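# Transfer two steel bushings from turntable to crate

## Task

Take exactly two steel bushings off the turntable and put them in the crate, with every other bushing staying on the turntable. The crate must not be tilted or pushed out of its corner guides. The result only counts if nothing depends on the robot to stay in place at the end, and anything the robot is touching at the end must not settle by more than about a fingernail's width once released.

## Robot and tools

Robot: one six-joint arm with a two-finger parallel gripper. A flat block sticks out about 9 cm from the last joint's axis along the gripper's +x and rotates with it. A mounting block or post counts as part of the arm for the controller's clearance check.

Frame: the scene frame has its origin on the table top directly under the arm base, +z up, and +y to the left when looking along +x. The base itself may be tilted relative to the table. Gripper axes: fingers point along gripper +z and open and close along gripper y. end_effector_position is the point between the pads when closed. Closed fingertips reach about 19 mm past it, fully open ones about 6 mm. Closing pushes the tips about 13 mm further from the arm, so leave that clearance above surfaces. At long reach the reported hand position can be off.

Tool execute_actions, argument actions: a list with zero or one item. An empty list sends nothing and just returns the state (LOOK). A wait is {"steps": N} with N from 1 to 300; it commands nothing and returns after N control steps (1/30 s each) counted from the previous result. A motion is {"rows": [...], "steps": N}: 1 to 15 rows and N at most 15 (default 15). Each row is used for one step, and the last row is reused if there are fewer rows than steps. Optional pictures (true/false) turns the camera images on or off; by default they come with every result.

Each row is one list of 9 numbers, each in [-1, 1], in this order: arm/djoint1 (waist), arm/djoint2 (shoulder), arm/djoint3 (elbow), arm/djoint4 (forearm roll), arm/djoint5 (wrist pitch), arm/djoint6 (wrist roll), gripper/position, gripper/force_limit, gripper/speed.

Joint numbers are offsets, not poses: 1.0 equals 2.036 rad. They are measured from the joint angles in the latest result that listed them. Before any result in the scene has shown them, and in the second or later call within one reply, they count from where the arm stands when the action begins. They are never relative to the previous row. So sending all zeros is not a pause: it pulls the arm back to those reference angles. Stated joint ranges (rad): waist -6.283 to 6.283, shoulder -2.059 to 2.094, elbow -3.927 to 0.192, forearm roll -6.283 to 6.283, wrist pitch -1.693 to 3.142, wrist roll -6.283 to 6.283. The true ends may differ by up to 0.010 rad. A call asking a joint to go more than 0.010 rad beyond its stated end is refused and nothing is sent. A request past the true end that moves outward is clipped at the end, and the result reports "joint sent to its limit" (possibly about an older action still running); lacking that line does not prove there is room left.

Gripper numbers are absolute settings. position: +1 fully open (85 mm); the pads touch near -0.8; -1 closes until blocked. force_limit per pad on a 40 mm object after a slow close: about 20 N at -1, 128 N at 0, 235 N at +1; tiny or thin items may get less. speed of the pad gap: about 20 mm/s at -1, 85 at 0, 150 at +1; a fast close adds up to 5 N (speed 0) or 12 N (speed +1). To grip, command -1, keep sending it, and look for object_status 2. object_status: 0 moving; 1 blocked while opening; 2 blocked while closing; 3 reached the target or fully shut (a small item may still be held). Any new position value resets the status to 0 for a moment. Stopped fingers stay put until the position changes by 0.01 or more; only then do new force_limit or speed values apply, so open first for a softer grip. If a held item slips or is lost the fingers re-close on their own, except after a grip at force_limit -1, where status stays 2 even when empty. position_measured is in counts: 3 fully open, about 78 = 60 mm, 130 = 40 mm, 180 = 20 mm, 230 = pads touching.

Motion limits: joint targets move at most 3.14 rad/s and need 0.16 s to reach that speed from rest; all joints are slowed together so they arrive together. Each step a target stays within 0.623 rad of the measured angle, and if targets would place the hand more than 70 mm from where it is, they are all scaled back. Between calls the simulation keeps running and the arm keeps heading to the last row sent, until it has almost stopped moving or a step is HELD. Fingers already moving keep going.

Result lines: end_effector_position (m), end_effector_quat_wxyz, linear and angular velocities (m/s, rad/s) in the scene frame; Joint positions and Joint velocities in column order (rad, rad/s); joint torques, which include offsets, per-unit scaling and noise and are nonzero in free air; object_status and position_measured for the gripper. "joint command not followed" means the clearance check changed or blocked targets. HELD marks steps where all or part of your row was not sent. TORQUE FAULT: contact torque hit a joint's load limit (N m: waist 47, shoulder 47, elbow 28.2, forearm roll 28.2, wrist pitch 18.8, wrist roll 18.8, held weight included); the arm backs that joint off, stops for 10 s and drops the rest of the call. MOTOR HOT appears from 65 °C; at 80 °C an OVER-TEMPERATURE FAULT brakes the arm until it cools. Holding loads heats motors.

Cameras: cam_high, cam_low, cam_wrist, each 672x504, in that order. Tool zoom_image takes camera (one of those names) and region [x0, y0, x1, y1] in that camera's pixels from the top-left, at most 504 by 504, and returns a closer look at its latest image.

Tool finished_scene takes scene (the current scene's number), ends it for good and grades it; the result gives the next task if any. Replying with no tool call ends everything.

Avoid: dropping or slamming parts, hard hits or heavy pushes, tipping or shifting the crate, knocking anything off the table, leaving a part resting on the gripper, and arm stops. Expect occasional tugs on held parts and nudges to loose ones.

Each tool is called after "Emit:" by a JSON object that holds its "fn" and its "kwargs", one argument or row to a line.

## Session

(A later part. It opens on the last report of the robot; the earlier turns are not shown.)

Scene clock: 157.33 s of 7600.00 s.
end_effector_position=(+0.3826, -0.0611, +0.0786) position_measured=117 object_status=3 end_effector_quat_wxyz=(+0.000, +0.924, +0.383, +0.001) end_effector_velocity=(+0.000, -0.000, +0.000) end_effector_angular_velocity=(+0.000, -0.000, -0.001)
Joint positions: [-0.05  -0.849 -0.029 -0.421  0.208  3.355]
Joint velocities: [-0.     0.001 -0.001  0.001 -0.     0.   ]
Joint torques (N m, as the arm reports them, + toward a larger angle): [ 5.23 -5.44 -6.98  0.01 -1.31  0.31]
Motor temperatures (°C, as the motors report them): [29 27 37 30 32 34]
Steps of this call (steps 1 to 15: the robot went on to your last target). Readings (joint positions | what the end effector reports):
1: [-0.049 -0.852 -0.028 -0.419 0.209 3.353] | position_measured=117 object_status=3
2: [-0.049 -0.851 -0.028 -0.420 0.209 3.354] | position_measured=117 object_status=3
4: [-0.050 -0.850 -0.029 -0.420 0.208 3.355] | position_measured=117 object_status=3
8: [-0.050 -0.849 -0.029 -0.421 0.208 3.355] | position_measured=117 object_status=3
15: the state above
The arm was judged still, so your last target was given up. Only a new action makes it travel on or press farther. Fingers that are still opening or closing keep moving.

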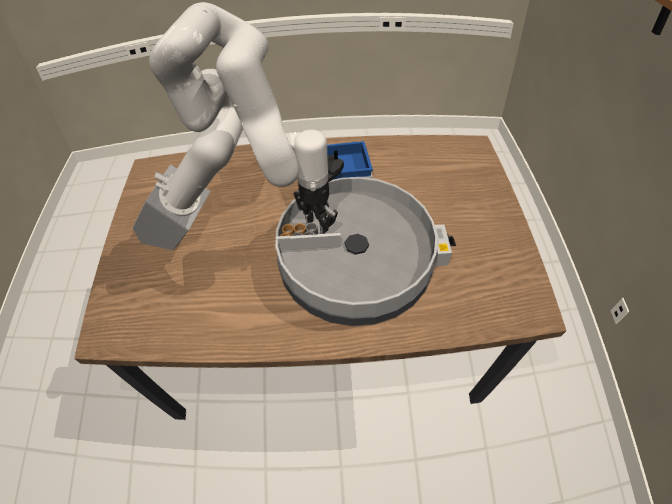

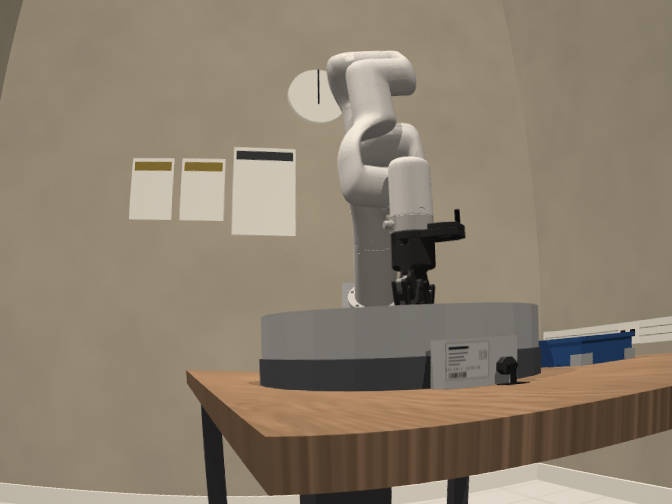

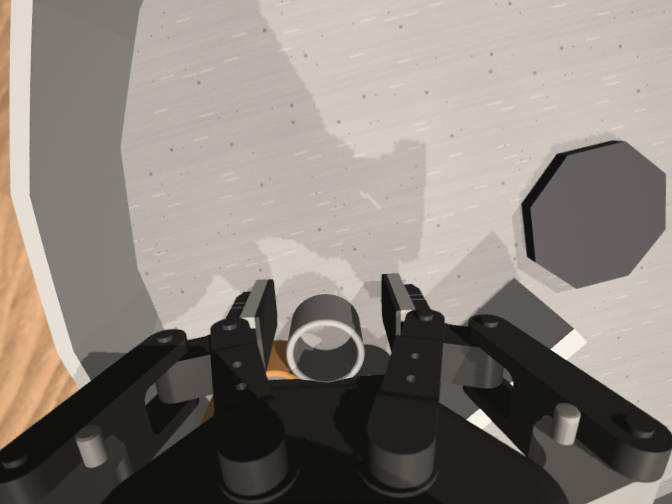

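Emit:
{"fn": "execute_actions", "kwargs": {
  "actions": [
    {"rows":[[-0.008,0.006,0,0,0,0,0.1,-0.7,0]]}
  ]
}}

Emit:
{"fn": "execute_actions", "kwargs": {
  "actions": [
    {"rows":[[0,0,0,0,0,0,-1,-0.8,-0.7]]}
  ],
  "pictures": false
}}

Emit:
{"fn": "execute_actions", "kwargs": {
  "actions": [
    {"steps":15}
  ]
}}

Scene clock: 169.53 s of 7600.00 s.
end_effector_position=(+0.3780, -0.0658, +0.0754) position_measured=117 object_status=3 end_effector_quat_wxyz=(+0.001, +0.926, +0.377, -0.008) end_effector_velocity=(+0.000, -0.000, -0.000) end_effector_angular_velocity=(-0.000, -0.001, -0.001)
Joint positions: [-0.066 -0.837 -0.029 -0.421  0.208  3.355]
Joint velocities: [-0.001  0.     0.     0.001 -0.001 -0.   ]
Joint torques (N m, as the arm reports them, + toward a larger angle): [ 5.2  -5.81 -6.68  0.05 -1.33  0.33]
Motor temperatures (°C, as the motors report them): [29 27 37 30 32 34]
Steps of this call (steps 1 to 351: nothing new was sent; steps 352 to 366: all 15 steps of this action). Readings (joint positions | what the end effector reports):
352: [-0.050 -0.849 -0.029 -0.421 0.208 3.355] | position_measured=117 object_status=3
353: [-0.052 -0.847 -0.029 -0.421 0.208 3.355] | position_measured=117 object_status=3
355: [-0.059 -0.842 -0.029 -0.421 0.208 3.355] | position_measured=117 object_status=3
359: [-0.065 -0.838 -0.029 -0.421 0.208 3.355] | position_measured=117 object_status=3
366: the state above

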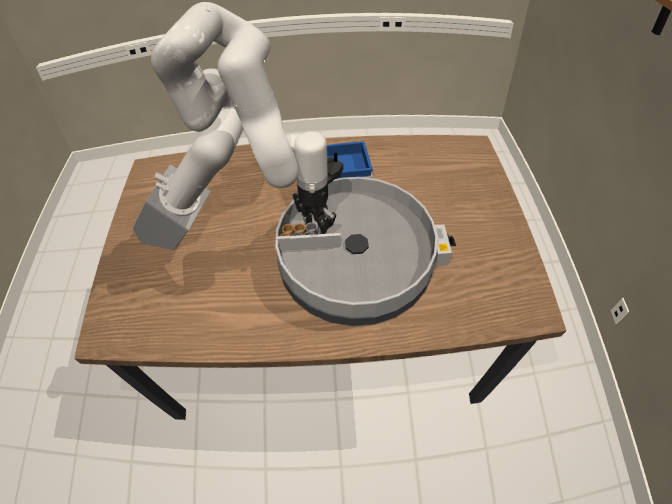

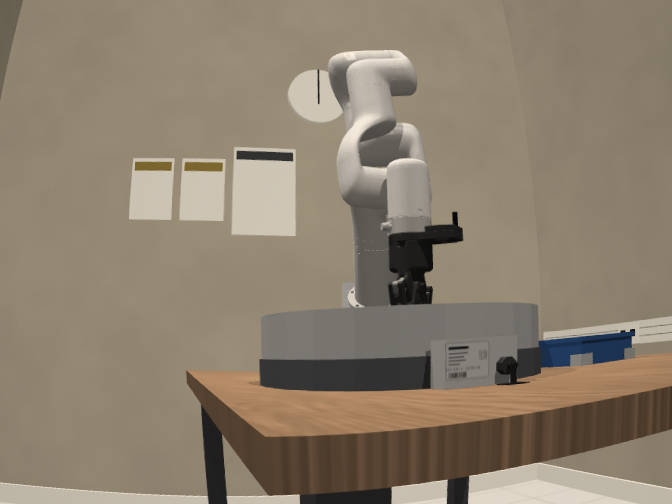

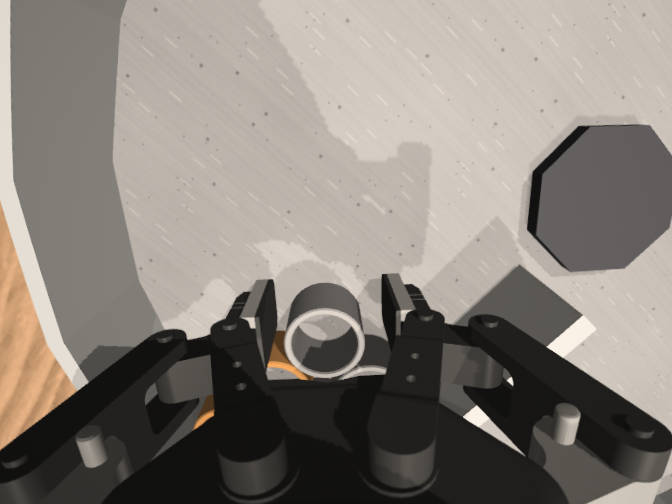

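Scene clock: 170.03 s of 7600.00 s.
end_effector_position=(+0.3782, -0.0658, +0.0755) position_measured=153 object_status=0 end_effector_quat_wxyz=(+0.001, +0.926, +0.378, -0.007) end_effector_velocity=(+0.001, -0.000, +0.000) end_effector_angular_velocity=(-0.000, -0.001, -0.001)
Joint positions: [-0.066 -0.837 -0.029 -0.421  0.208  3.355]
Joint velocities: [-0.     0.001 -0.002  0.001 -0.     0.   ]
Joint torques (N m, as the arm reports them, + toward a larger angle): [ 4.8  -5.23 -6.62 -0.08 -1.19  0.34]
Motor temperatures (°C, as the motors report them): [29 27 37 30 32 34]
Steps of this call (steps 1 to 15: all 15 steps of this action). Readings (joint positions | what the end effector reports):
1: [-0.066 -0.837 -0.029 -0.421 0.208 3.355] | position_measured=117 object_status=0
2: [-0.066 -0.837 -0.029 -0.421 0.208 3.355] | position_measured=117 object_status=0
4: [-0.066 -0.837 -0.029 -0.421 0.208 3.355] | position_measured=121 object_status=0
8: [-0.066 -0.837 -0.029 -0.421 0.208 3.355] | position_measured=134 object_status=0
15: the state above

Scene clock: 170.53 s of 7600.00 s.
end_effector_position=(+0.3781, -0.0658, +0.0755) position_measured=153 object_status=2 end_effector_quat_wxyz=(+0.001, +0.926, +0.377, -0.008) end_effector_velocity=(-0.001, +0.000, -0.000) end_effector_angular_velocity=(+0.000, +0.001, +0.000)
Joint positions: [-0.066 -0.837 -0.029 -0.421  0.208  3.355]
Joint velocities: [-0.    -0.     0.001 -0.    -0.     0.   ]
Joint torques (N m, as the arm reports them, + toward a larger angle): [ 4.29 -5.34 -6.53  0.03 -1.05  0.33]
Motor temperatures (°C, as the motors report them): [29 27 37 30 32 34]
Steps of this call (steps 1 to 15: the robot went on to your last target). Readings (joint positions | what the end effector reports):
1: [-0.066 -0.837 -0.029 -0.421 0.208 3.355] | position_measured=153 object_status=0
2: [-0.066 -0.837 -0.029 -0.421 0.208 3.355] | position_measured=153 object_status=0
4: [-0.066 -0.837 -0.029 -0.421 0.208 3.355] | position_measured=153 object_status=2
8: [-0.066 -0.837 -0.029 -0.421 0.208 3.355] | position_measured=153 object_status=2
15: the state above
The arm was judged still, so your last target was given up. Only a new action makes it travel on or press farther. Fingers that are still opening or closing keep moving.

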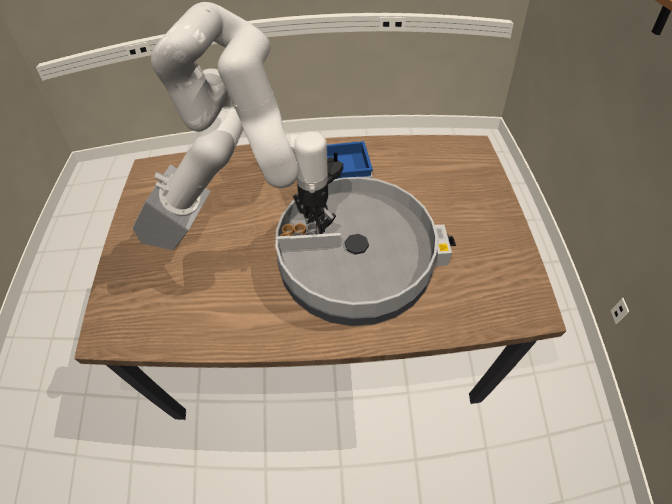

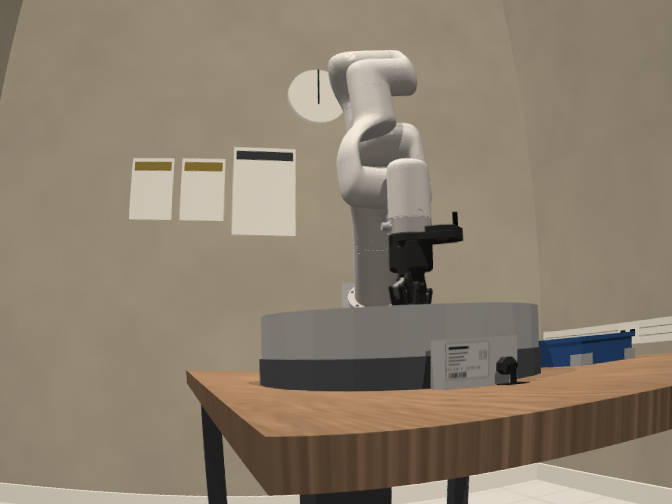

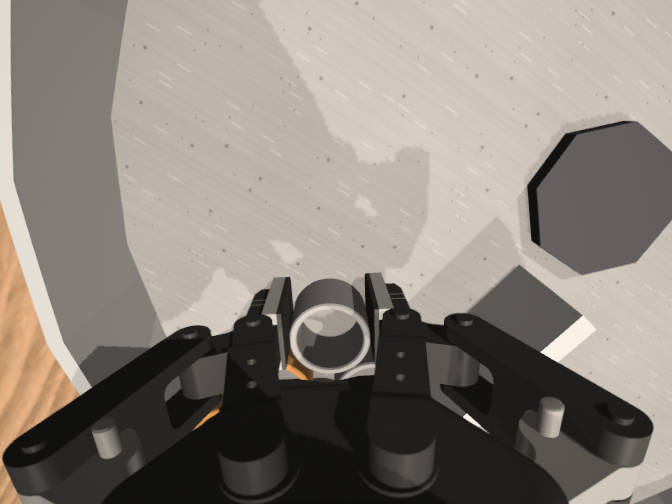

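Emit:
{"fn": "execute_actions", "kwargs": {
  "actions": [
    {"rows":[[0.02,-0.34,-0.01,0.13,0.315,0,-1,-0.8,-0.7]]}
  ],
  "pictures": false
}}

Emit:
{"fn": "execute_actions", "kwargs": {
  "actions": [
    {"steps":15}
  ],
  "pictures": false
}}

Emit:
{"fn": "execute_actions", "kwargs": {
  "actions": [
    {"rows":[[0.45,0.53,-0.338,-0.291,0.057,0.07,-1,-0.8,-0.7]]}
  ],
  "pictures": false
}}

Emit:
{"fn": "execute_actions", "kwargs": {
  "actions": [
    {"steps":40}
  ]
}}

Scene clock: 189.73 s of 7600.00 s.
end_effector_position=(+0.3878, -0.0981, +0.1825) position_measured=153 object_status=2 end_effector_quat_wxyz=(+0.024, +0.968, +0.249, +0.016) end_effector_velocity=(-0.028, +0.018, +0.078) end_effector_angular_velocity=(+0.115, -0.047, -0.171)
Joint positions: [-0.03  -1.483 -0.05  -0.175  0.805  3.355]
Joint velocities: [ 0.042 -0.539  0.004  0.204  0.502 -0.   ]
Joint torques (N m, as the arm reports them, + toward a larger angle): [  3.46   4.6  -11.74  -1.02  -1.62   0.36]
Motor temperatures (°C, as the motors report them): [29 27 37 30 31 34]
Steps of this call (steps 1 to 561: nothing new was sent; steps 562 to 576: all 15 steps of this action). Readings (joint positions | what the end effector reports):
562: [-0.066 -0.837 -0.029 -0.421 0.208 3.355] | position_measured=153 object_status=2
563: [-0.065 -0.840 -0.029 -0.419 0.212 3.355] | position_measured=153 object_status=2
565: [-0.059 -0.879 -0.024 -0.402 0.253 3.356] | position_measured=153 object_status=2
569: [-0.046 -1.118 -0.042 -0.307 0.479 3.355] | position_measured=153 object_status=2
576: the state above

Scene clock: 190.23 s of 7600.00 s.
end_effector_position=(+0.3850, -0.0958, +0.1887) position_measured=153 object_status=2 end_effector_quat_wxyz=(+0.018, +0.970, +0.243, +0.019) end_effector_velocity=(-0.000, +0.001, +0.000) end_effector_angular_velocity=(+0.002, -0.002, -0.001)
Joint positions: [-0.025 -1.528 -0.049 -0.157  0.849  3.355]
Joint velocities: [ 0.001 -0.005  0.001  0.003  0.002 -0.   ]
Joint torques (N m, as the arm reports them, + toward a larger angle): [  4.1   -0.34 -13.71  -0.17  -1.45   0.37]
Motor temperatures (°C, as the motors report them): [29 27 37 30 31 34]
Steps of this call (steps 1 to 15: the robot went on to your last target). Readings (joint positions | what the end effector reports):
1: [-0.029 -1.498 -0.049 -0.169 0.819 3.355] | position_measured=153 object_status=2
2: [-0.028 -1.507 -0.049 -0.165 0.829 3.355] | position_measured=153 object_status=2
4: [-0.027 -1.517 -0.048 -0.161 0.840 3.355] | position_measured=153 object_status=2
8: [-0.026 -1.525 -0.048 -0.158 0.847 3.355] | position_measured=153 object_status=2
15: the state above

Scene clock: 190.73 s of 7600.00 s.
end_effector_position=(+0.4887, -0.0062, +0.2338) position_measured=153 object_status=2 end_effector_quat_wxyz=(+0.011, +0.874, +0.486, +0.023) end_effector_velocity=(+0.119, +0.346, -0.051) end_effector_angular_velocity=(+0.056, +0.215, +1.252)
Joint positions: [ 0.46  -1.033 -0.457 -0.511  0.918  3.441]
Joint velocities: [ 1.072  1.307 -0.692 -0.586  0.115  0.141]
Joint torques (N m, as the arm reports them, + toward a larger angle): [  3.05  -4.35 -10.71  -0.25  -1.24   0.07]
Motor temperatures (°C, as the motors report them): [29 27 37 30 31 34]
Steps of this call (steps 1 to 15: all 15 steps of this action). Readings (joint positions | what the end effector reports):
1: [-0.025 -1.528 -0.049 -0.157 0.849 3.355] | position_measured=153 object_status=2
2: [-0.022 -1.525 -0.052 -0.161 0.850 3.356] | position_measured=153 object_status=2
4: [0.019 -1.484 -0.090 -0.201 0.859 3.366] | position_measured=153 object_status=2
8: [0.179 -1.324 -0.253 -0.339 0.884 3.399] | position_measured=153 object_status=2
15: the state above

Scene clock: 192.07 s of 7600.00 s.
end_effector_position=(+0.4952, +0.1740, +0.1998) position_measured=153 object_status=2 end_effector_quat_wxyz=(-0.000, +0.706, +0.708, -0.001) end_effector_velocity=(-0.001, +0.000, -0.000) end_effector_angular_velocity=(+0.001, +0.002, -0.000)
Joint positions: [ 0.891 -0.449 -0.737 -0.749  0.965  3.498]
Joint velocities: [ 0.    -0.001  0.002  0.002 -0.001 -0.   ]
Joint torques (N m, as the arm reports them, + toward a larger angle): [ 11.56 -10.31 -10.74  -0.18  -1.35   0.41]
Motor temperatures (°C, as the motors report them): [29 27 37 30 31 34]
Steps of this call (steps 1 to 40: the robot went on to your last target). Readings (joint positions | what the end effector reports):
1: [0.495 -0.989 -0.480 -0.531 0.921 3.445] | position_measured=153 object_status=2
2: [0.528 -0.944 -0.501 -0.549 0.925 3.450] | position_measured=153 object_status=2
4: [0.592 -0.856 -0.542 -0.584 0.932 3.458] | position_measured=153 object_status=2
8: [0.712 -0.692 -0.620 -0.650 0.945 3.474] | position_measured=153 object_status=2
40: the state above

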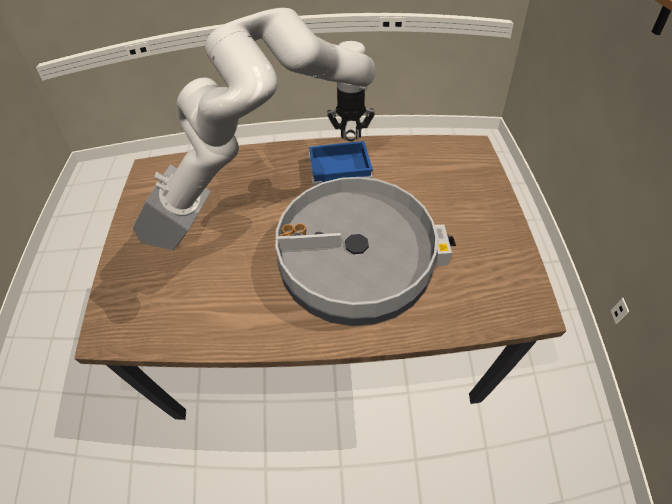

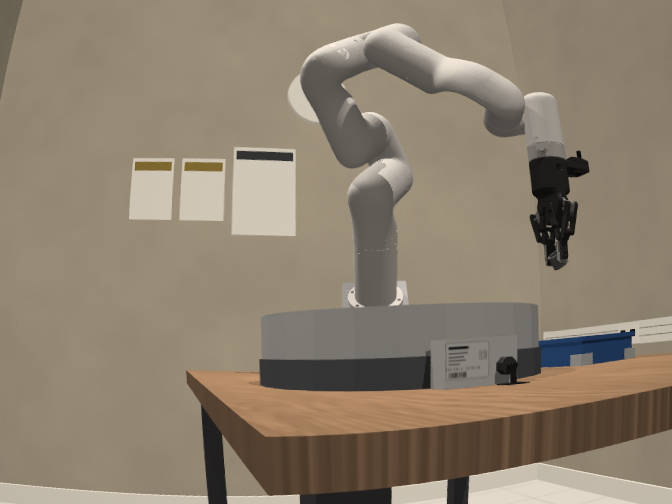

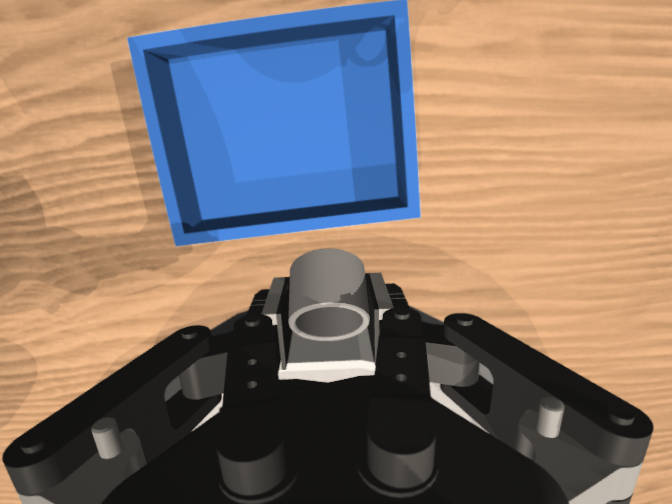

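Emit:
{"fn": "execute_actions", "kwargs": {
  "actions": [
    {"rows":[[-0.048,0.259,-0.083,-0.132,-0.145,0.151,-1,-0.8,-0.7]]}
  ],
  "pictures": false
}}

Emit:
{"fn": "execute_actions", "kwargs": {
  "actions": [
    {"steps":30}
  ]
}}

Scene clock: 209.63 s of 7600.00 s.
end_effector_position=(+0.4902, +0.2479, +0.0715) position_measured=153 object_status=2 end_effector_quat_wxyz=(+0.005, +0.706, +0.708, -0.001) end_effector_velocity=(-0.102, +0.088, -0.227) end_effector_angular_velocity=(+0.007, +0.136, +0.063)
Joint positions: [ 0.803  0.024 -0.886 -0.989  0.702  3.771]
Joint velocities: [-0.129  0.706 -0.171 -0.339 -0.363  0.385]
Joint torques (N m, as the arm reports them, + toward a larger angle): [ 18.48 -24.7   -9.3    1.18  -1.3   -0.36]
Motor temperatures (°C, as the motors report them): [29 27 39 30 31 34]
Steps of this call (steps 1 to 15: the robot went on to your last target; steps 16 to 512: nothing new was sent; steps 513 to 527: all 15 steps of this action). Readings (joint positions | what the end effector reports):
513: [0.891 -0.449 -0.737 -0.749 0.965 3.498] | position_measured=153 object_status=2
514: [0.890 -0.446 -0.739 -0.751 0.962 3.501] | position_measured=153 object_status=2
516: [0.883 -0.407 -0.754 -0.773 0.938 3.525] | position_measured=153 object_status=2
520: [0.851 -0.235 -0.806 -0.858 0.845 3.623] | position_measured=153 object_status=2
527: the state above

Scene clock: 210.63 s of 7600.00 s.
end_effector_position=(+0.4859, +0.2567, +0.0556) position_measured=153 object_status=2 end_effector_quat_wxyz=(+0.000, +0.706, +0.708, +0.000) end_effector_velocity=(-0.001, -0.000, -0.001) end_effector_angular_velocity=(-0.001, +0.002, +0.001)
Joint positions: [ 0.793  0.078 -0.906 -1.018  0.67   3.805]
Joint velocities: [-0.     0.001  0.001  0.001  0.    -0.   ]
Joint torques (N m, as the arm reports them, + toward a larger angle): [ 17.12 -15.56  -7.37  -0.05  -1.39   0.34]
Motor temperatures (°C, as the motors report them): [29 27 39 30 31 34]
Steps of this call (steps 1 to 30: the robot went on to your last target). Readings (joint positions | what the end effector reports):
1: [0.800 0.043 -0.891 -0.998 0.692 3.782] | position_measured=153 object_status=2
2: [0.798 0.055 -0.894 -1.004 0.685 3.789] | position_measured=153 object_status=2
4: [0.795 0.067 -0.901 -1.011 0.677 3.798] | position_measured=153 object_status=2
8: [0.794 0.073 -0.906 -1.016 0.671 3.803] | position_measured=153 object_status=2
30: the state above
The arm was judged still, so your last target was given up. Only a new action makes it travel on or press farther. Fingers that are still opening or closing keep moving.

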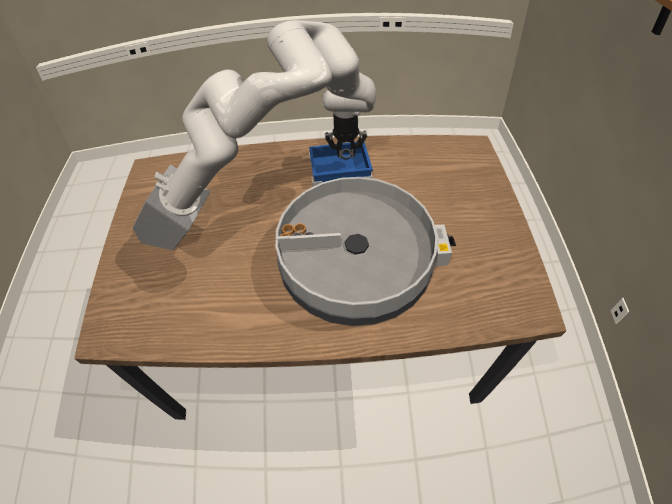

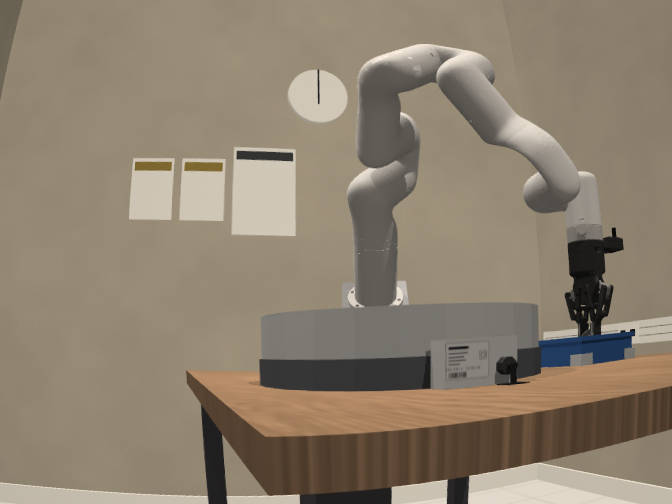

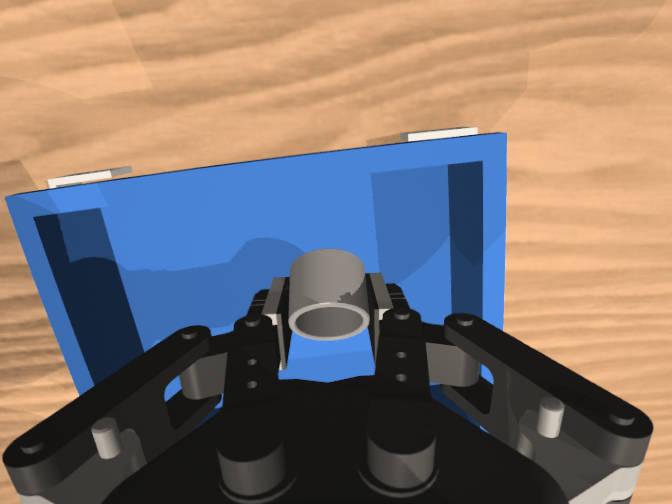

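Lower via the shoulder (also shifts inward).

Emit:
{"fn": "execute_actions", "kwargs": {
  "actions": [
    {"rows":[[0,0.02,0,0,0,0,-1,-0.8,-0.7]]}
  ]
}}

Scene clock: 216.90 s of 7600.00 s.
end_effector_position=(+0.4700, +0.2576, +0.0411) position_measured=153 object_status=2 end_effector_quat_wxyz=(-0.004, +0.698, +0.715, -0.016) end_effector_velocity=(-0.004, -0.001, -0.003) end_effector_angular_velocity=(-0.004, +0.006, +0.005)
Joint positions: [ 0.793  0.118 -0.906 -1.018  0.67   3.805]
Joint velocities: [-0.     0.005  0.003 -0.001 -0.    -0.   ]
Joint torques (N m, as the arm reports them, + toward a larger angle): [ 17.41 -15.7   -7.02  -0.17  -1.4    0.36]
Motor temperatures (°C, as the motors report them): [30 27 38 30 31 34]
Steps of this call (steps 1 to 173: nothing new was sent; steps 174 to 188: all 15 steps of this action). Readings (joint positions | what the end effector reports):
174: [0.793 0.078 -0.906 -1.018 0.670 3.805] | position_measured=153 object_status=2
175: [0.793 0.081 -0.907 -1.018 0.669 3.805] | position_measured=153 object_status=2
177: [0.793 0.098 -0.908 -1.018 0.669 3.805] | position_measured=153 object_status=2
181: [0.793 0.116 -0.904 -1.018 0.670 3.805] | position_measured=153 object_status=2
188: the state above

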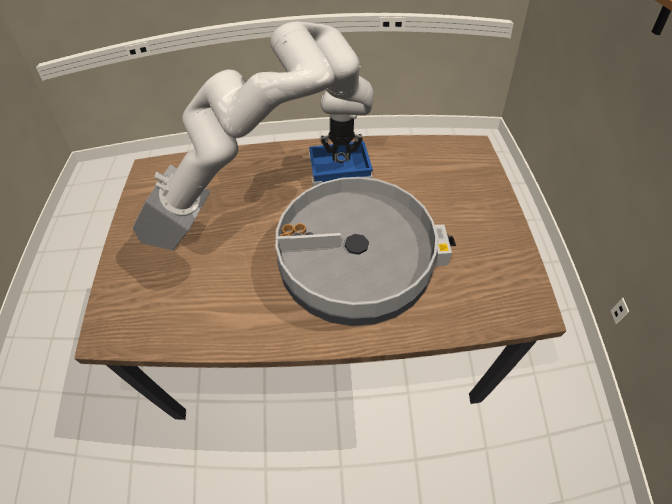

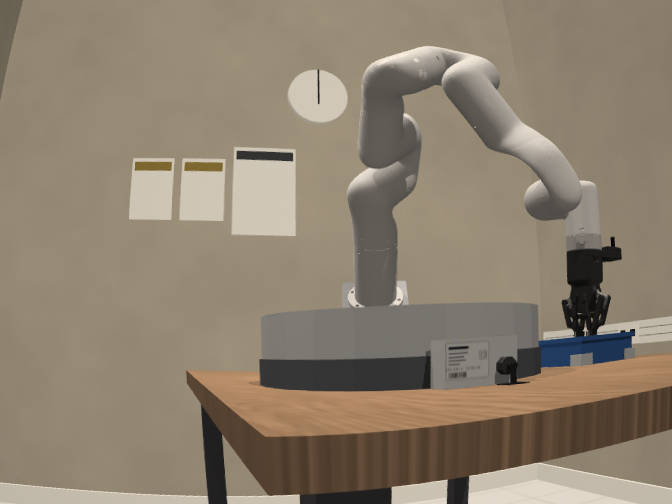

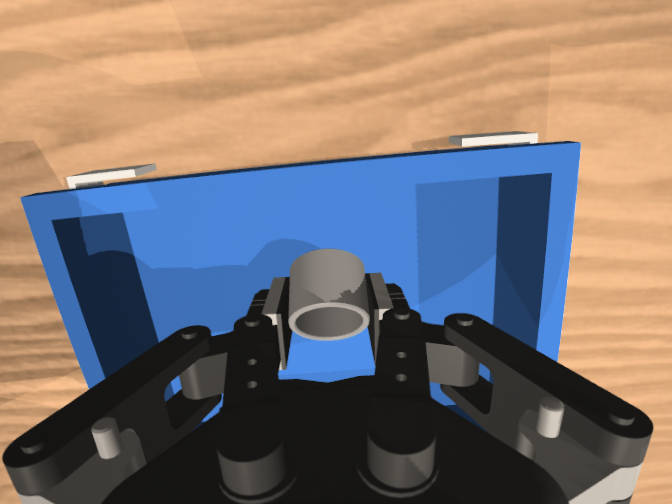

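Emit:
{"fn": "execute_actions", "kwargs": {
  "actions": [
    {"rows":[[0,0.008,0,0,0,0,-1,-0.8,-0.7]]}
  ]
}}

Emit:
{"fn": "execute_actions", "kwargs": {
  "actions": [
    {"rows":[[0,0,0,0,0,0,0.1,-0.8,-0.7]]}
  ],
  "pictures": false
}}

Emit:
{"fn": "execute_actions", "kwargs": {
  "actions": [
    {"rows":[[0.048,-0.286,0.083,0.132,0.145,-0.151,0.1,-0.8,-0.7]]}
  ],
  "pictures": false
}}

Emit:
{"fn": "execute_actions", "kwargs": {
  "actions": [
    {"steps":20}
  ]
}}

Emit:
{"fn": "execute_actions", "kwargs": {
  "actions": [
    {"rows":[[-0.467,-0.536,0.362,0.317,-0.057,-0.63,0.1,-0.8,-0.7]]}
  ],
  "pictures": false
}}

Emit:
{"fn": "execute_actions", "kwargs": {
  "actions": [
    {"steps":45}
  ]
}}

Scene clock: 229.57 s of 7600.00 s.
end_effector_position=(+0.4635, +0.2578, +0.0353) position_measured=153 object_status=2 end_effector_quat_wxyz=(-0.005, +0.695, +0.718, -0.023) end_effector_velocity=(-0.001, -0.000, -0.001) end_effector_angular_velocity=(-0.001, +0.001, +0.002)
Joint positions: [ 0.793  0.134 -0.907 -1.018  0.669  3.805]
Joint velocities: [-0.     0.001  0.001 -0.001  0.     0.   ]
Joint torques (N m, as the arm reports them, + toward a larger angle): [ 17.36 -15.65  -6.8   -0.1   -1.28   0.38]
Motor temperatures (°C, as the motors report them): [30 28 38 30 31 34]
Steps of this call (steps 1 to 15: the robot went on to your last target; steps 16 to 365: nothing new was sent; steps 366 to 380: all 15 steps of this action). Readings (joint positions | what the end effector reports):
366: [0.793 0.119 -0.906 -1.018 0.670 3.805] | position_measured=153 object_status=2
367: [0.793 0.121 -0.907 -1.018 0.669 3.805] | position_measured=153 object_status=2
369: [0.793 0.128 -0.907 -1.018 0.669 3.805] | position_measured=153 object_status=2
373: [0.793 0.134 -0.906 -1.018 0.670 3.805] | position_measured=153 object_status=2
380: the state above

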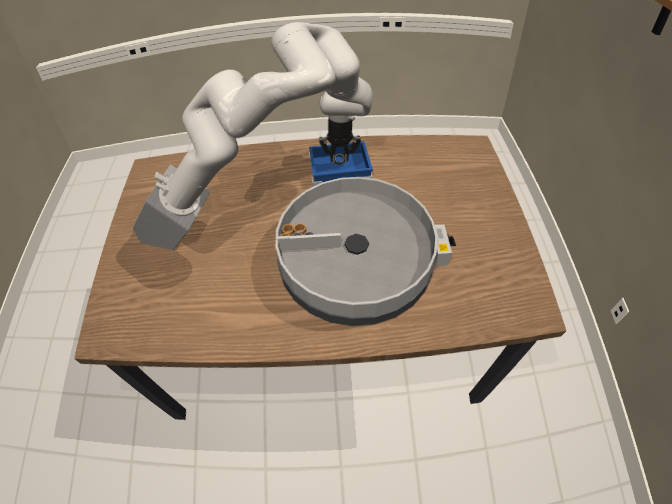

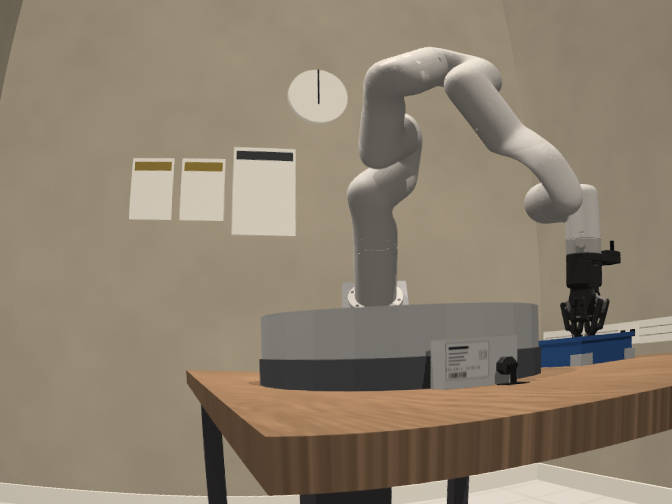

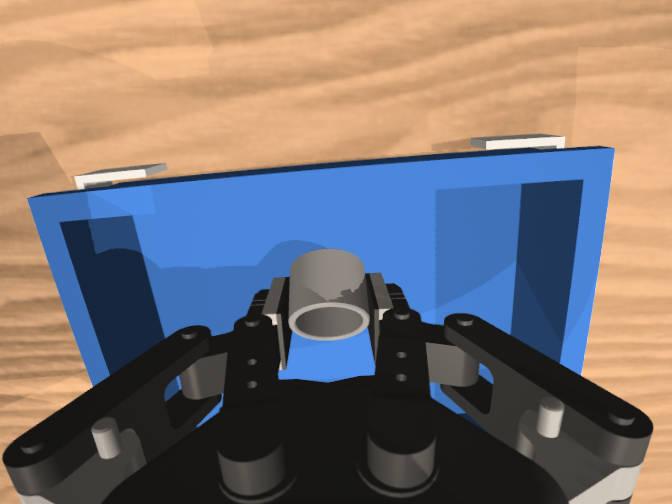

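Scene clock: 230.07 s of 7600.00 s.
end_effector_position=(+0.4635, +0.2578, +0.0354) position_measured=117 object_status=0 end_effector_quat_wxyz=(-0.005, +0.695, +0.718, -0.023) end_effector_velocity=(-0.001, -0.000, -0.000) end_effector_angular_velocity=(-0.001, +0.002, -0.000)
Joint positions: [ 0.793  0.134 -0.907 -1.018  0.669  3.805]
Joint velocities: [-0.     0.001  0.     0.001  0.     0.   ]
Joint torques (N m, as the arm reports them, + toward a larger angle): [ 17.19 -15.45  -6.78  -0.14  -1.4    0.29]
Motor temperatures (°C, as the motors report them): [30 28 38 30 31 34]
Steps of this call (steps 1 to 15: all 15 steps of this action). Readings (joint positions | what the end effector reports):
1: [0.793 0.134 -0.906 -1.018 0.669 3.805] | position_measured=153 object_status=0
2: [0.793 0.134 -0.906 -1.018 0.669 3.805] | position_measured=153 object_status=0
4: [0.793 0.134 -0.907 -1.018 0.669 3.805] | position_measured=148 object_status=0
8: [0.793 0.134 -0.907 -1.018 0.669 3.805] | position_measured=135 object_status=0
15: the state above

Scene clock: 230.57 s of 7600.00 s.
end_effector_position=(+0.4989, +0.1902, +0.1745) position_measured=117 object_status=3 end_effector_quat_wxyz=(+0.006, +0.706, +0.708, -0.003) end_effector_velocity=(-0.001, -0.167, +0.295) end_effector_angular_velocity=(+0.146, -0.007, -0.055)
Joint positions: [ 0.874 -0.345 -0.769 -0.797  0.912  3.553]
Joint velocities: [ 0.186 -1.121  0.306  0.502  0.549 -0.57 ]
Joint torques (N m, as the arm reports them, + toward a larger angle): [11.24 -5.66 -9.33 -0.86 -1.52  0.4 ]
Motor temperatures (°C, as the motors report them): [30 28 38 30 31 34]
Steps of this call (steps 1 to 15: all 15 steps of this action). Readings (joint positions | what the end effector reports):
1: [0.793 0.134 -0.906 -1.018 0.670 3.805] | position_measured=117 object_status=0
2: [0.794 0.131 -0.905 -1.016 0.672 3.803] | position_measured=117 object_status=0
4: [0.800 0.094 -0.889 -0.997 0.694 3.780] | position_measured=117 object_status=0
8: [0.826 -0.065 -0.851 -0.926 0.770 3.700] | position_measured=117 object_status=3
15: the state above

Scene clock: 231.23 s of 7600.00 s.
end_effector_position=(+0.4950, +0.1742, +0.1994) position_measured=117 object_status=3 end_effector_quat_wxyz=(-0.000, +0.706, +0.708, -0.001) end_effector_velocity=(+0.001, -0.000, +0.002) end_effector_angular_velocity=(+0.002, -0.003, -0.002)
Joint positions: [ 0.891 -0.448 -0.738 -0.749  0.965  3.498]
Joint velocities: [ 0.    -0.004 -0.001 -0.     0.    -0.   ]
Joint torques (N m, as the arm reports them, + toward a larger angle): [ 11.44 -10.24 -10.52  -0.12  -1.4    0.29]
Motor temperatures (°C, as the motors report them): [30 28 38 30 31 34]
Steps of this call (steps 1 to 20: the robot went on to your last target). Readings (joint positions | what the end effector reports):
1: [0.879 -0.379 -0.760 -0.782 0.928 3.536] | position_measured=117 object_status=3
2: [0.883 -0.403 -0.754 -0.772 0.939 3.524] | position_measured=117 object_status=3
4: [0.887 -0.428 -0.746 -0.760 0.953 3.510] | position_measured=117 object_status=3
8: [0.890 -0.441 -0.738 -0.752 0.962 3.501] | position_measured=117 object_status=3
20: the state above

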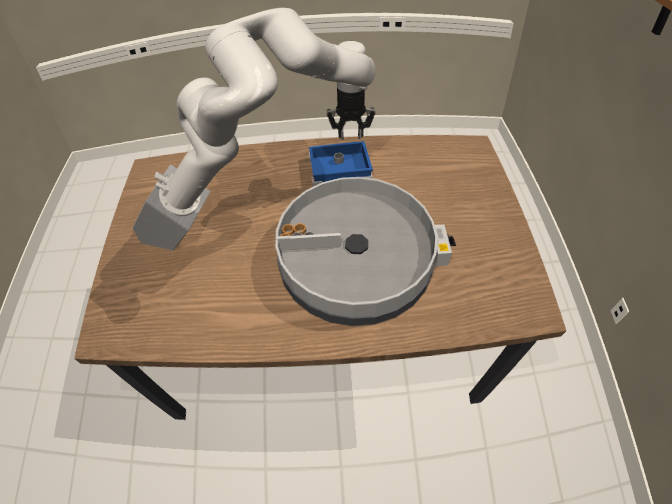

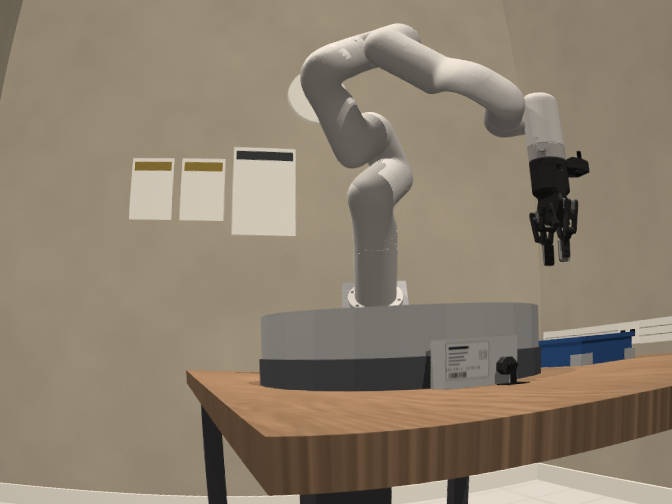

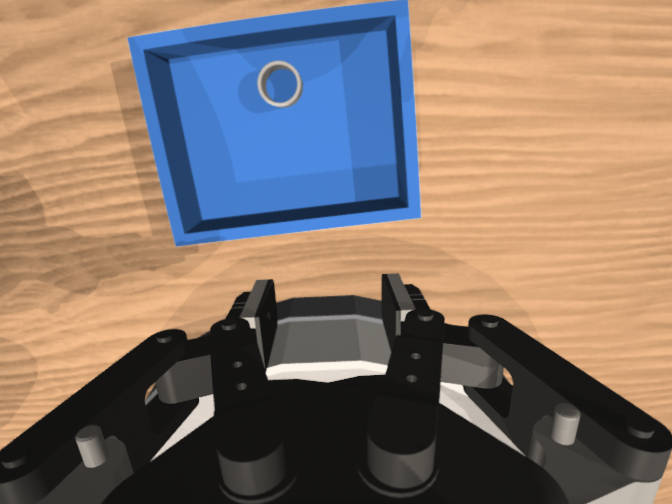

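Scene clock: 231.73 s of 7600.00 s.
end_effector_position=(+0.4084, +0.0316, +0.1608) position_measured=117 object_status=3 end_effector_quat_wxyz=(-0.078, +0.753, +0.649, -0.074) end_effector_velocity=(-0.157, -0.348, -0.027) end_effector_angular_velocity=(+0.036, +0.075, -0.440)
Joint positions: [ 0.483 -0.855 -0.369 -0.417  0.905  3.089]
Joint velocities: [-1.23  -1.239  0.848  0.72  -0.128 -1.235]
Joint torques (N m, as the arm reports them, + toward a larger angle): [  5.52  -8.24 -10.84  -0.15  -1.21   0.23]
Motor temperatures (°C, as the motors report them): [30 28 38 30 31 34]
Steps of this call (steps 1 to 15: all 15 steps of this action). Readings (joint positions | what the end effector reports):
1: [0.891 -0.448 -0.737 -0.749 0.965 3.498] | position_measured=117 object_status=3
2: [0.887 -0.451 -0.734 -0.745 0.963 3.493] | position_measured=117 object_status=3
4: [0.849 -0.490 -0.696 -0.705 0.954 3.453] | position_measured=117 object_status=3
8: [0.728 -0.611 -0.574 -0.591 0.936 3.334] | position_measured=117 object_status=3
15: the state above

Scene clock: 233.23 s of 7600.00 s.
end_effector_position=(+0.3656, -0.0928, +0.1713) position_measured=117 object_status=3 end_effector_quat_wxyz=(+0.003, +0.706, +0.708, +0.002) end_effector_velocity=(+0.000, -0.000, +0.000) end_effector_angular_velocity=(-0.001, -0.001, +0.001)
Joint positions: [-0.06  -1.539 -0.001 -0.104  0.849  2.215]
Joint velocities: [-0.    -0.    -0.001 -0.001  0.    -0.   ]
Joint torques (N m, as the arm reports them, + toward a larger angle): [  4.31   0.04 -13.38  -0.17  -1.26   0.31]
Motor temperatures (°C, as the motors report them): [30 28 38 30 31 34]
Steps of this call (steps 1 to 45: the robot went on to your last target). Readings (joint positions | what the end effector reports):
1: [0.441 -0.898 -0.340 -0.393 0.901 3.046] | position_measured=117 object_status=3
2: [0.399 -0.944 -0.311 -0.368 0.896 3.000] | position_measured=117 object_status=3
4: [0.311 -1.051 -0.252 -0.318 0.887 2.892] | position_measured=117 object_status=3
8: [0.130 -1.289 -0.131 -0.214 0.868 2.600] | position_measured=117 object_status=3
45: the state above
The arm was judged still, so your last target was given up. Only a new action makes it travel on or press farther. Fingers that are still opening or closing keep moving.

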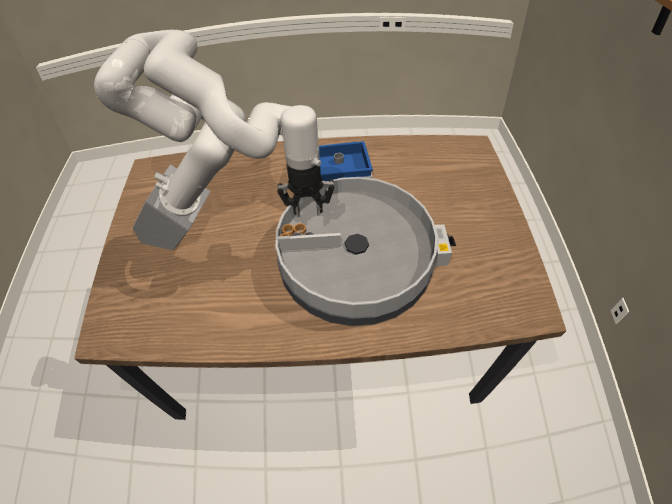

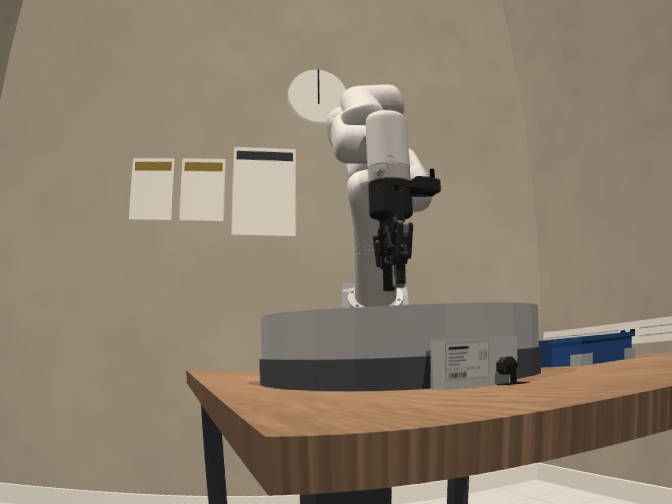

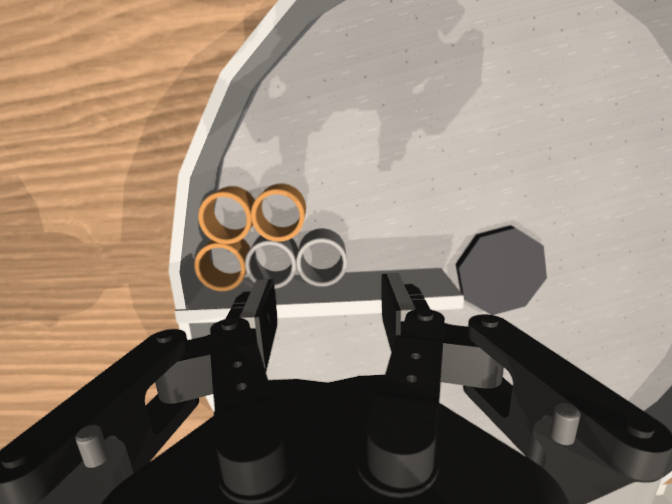

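Emit:
{"fn": "execute_actions", "kwargs": {
  "actions": [
    {"rows":[[-0.041,0.229,0.001,0.0174,-0.23,-0.05,-0.38,-0.6,0]]}
  ],
  "pictures": false
}}

Emit:
{"fn": "execute_actions", "kwargs": {
  "actions": [
    {"steps":20}
  ]
}}

Emit:
{"fn": "zoom_image", "kwargs": {
  "camera": "cam_wrist",
  "region": [200,200,460,400]
}}

Scene clock: 243.57 s of 7600.00 s.
end_effector_position=(+0.3745, -0.1041, +0.1070) position_measured=177 object_status=0 end_effector_quat_wxyz=(+0.000, +0.695, +0.719, +0.000) end_effector_velocity=(+0.016, -0.008, -0.010) end_effector_angular_velocity=(-0.014, -0.048, +0.009)
Joint positions: [-0.141 -1.085  0.002 -0.07   0.394  2.117]
Joint velocities: [-0.022  0.119 -0.017  0.009 -0.152 -0.032]
Joint torques (N m, as the arm reports them, + toward a larger angle): [ 5.05 -4.78 -9.17 -0.15 -1.24  0.32]
Motor temperatures (°C, as the motors report them): [30 27 40 30 31 34]
Steps of this call (steps 1 to 295: nothing new was sent; steps 296 to 310: all 15 steps of this action). Readings (joint positions | what the end effector reports):
296: [-0.060 -1.539 -0.001 -0.104 0.848 2.215] | position_measured=117 object_status=0
297: [-0.061 -1.535 -0.001 -0.104 0.844 2.214] | position_measured=117 object_status=0
299: [-0.068 -1.495 -0.002 -0.100 0.801 2.205] | position_measured=127 object_status=0
303: [-0.111 -1.255 -0.000 -0.082 0.564 2.154] | position_measured=155 object_status=0
310: the state above

Scene clock: 244.23 s of 7600.00 s.
end_effector_position=(+0.3746, -0.1046, +0.1053) position_measured=177 object_status=3 end_effector_quat_wxyz=(+0.001, +0.695, +0.719, +0.000) end_effector_velocity=(-0.001, +0.000, -0.001) end_effector_angular_velocity=(+0.001, +0.003, +0.000)
Joint positions: [-0.143 -1.073  0.001 -0.069  0.38   2.114]
Joint velocities: [-0.     0.002  0.001 -0.     0.     0.   ]
Joint torques (N m, as the arm reports them, + toward a larger angle): [ 4.59 -3.71 -9.18 -0.08 -1.3   0.26]
Motor temperatures (°C, as the motors report them): [30 27 40 30 31 34]
Steps of this call (steps 1 to 20: the robot went on to your last target). Readings (joint positions | what the end effector reports):
1: [-0.142 -1.082 0.001 -0.069 0.390 2.116] | position_measured=177 object_status=0
2: [-0.142 -1.079 0.001 -0.069 0.387 2.115] | position_measured=177 object_status=0
4: [-0.143 -1.077 0.001 -0.069 0.384 2.114] | position_measured=177 object_status=0
8: [-0.143 -1.074 0.001 -0.069 0.381 2.114] | position_measured=177 object_status=3
20: the state above

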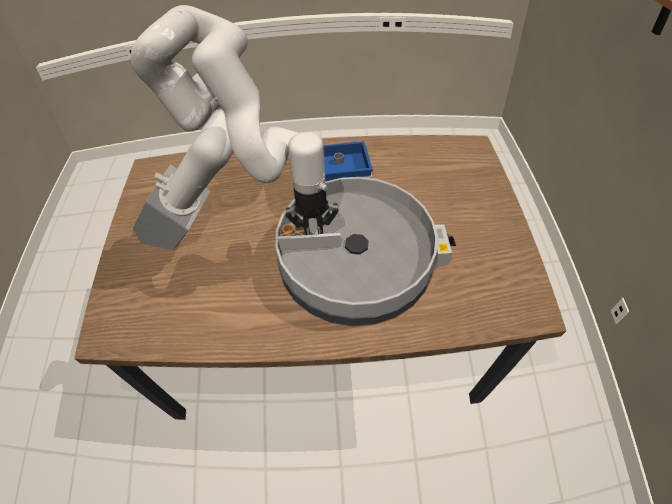

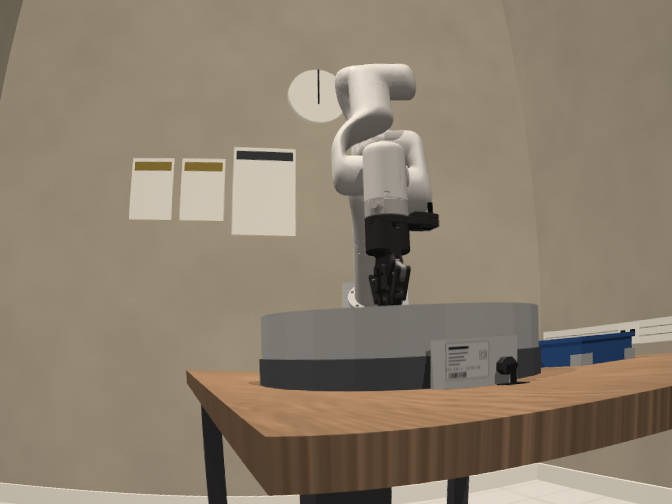

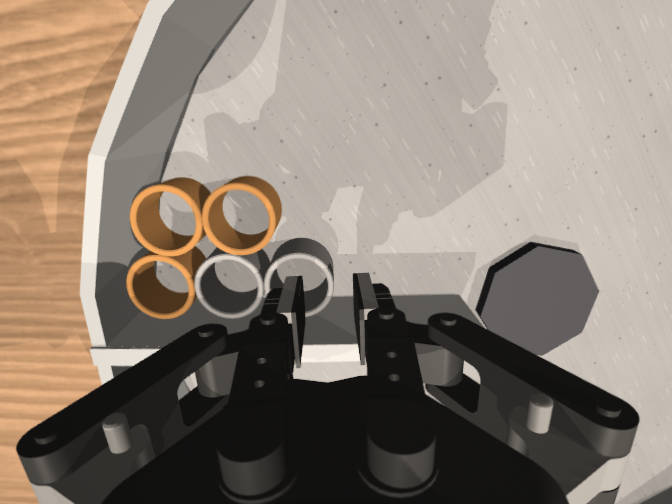

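Region (200, 200, 460, 400) of cam_wrist's 672x504 image, scaled by 1.938, with more detail than that image has; it fills the top 388 rows of this view, and the rest is white.

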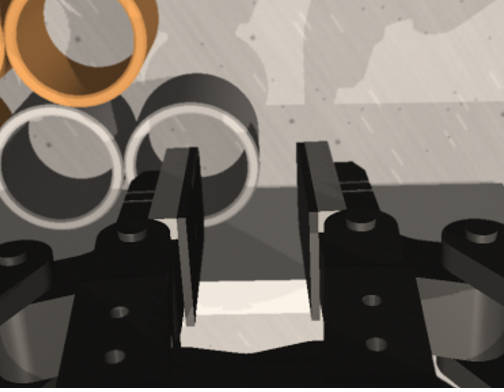

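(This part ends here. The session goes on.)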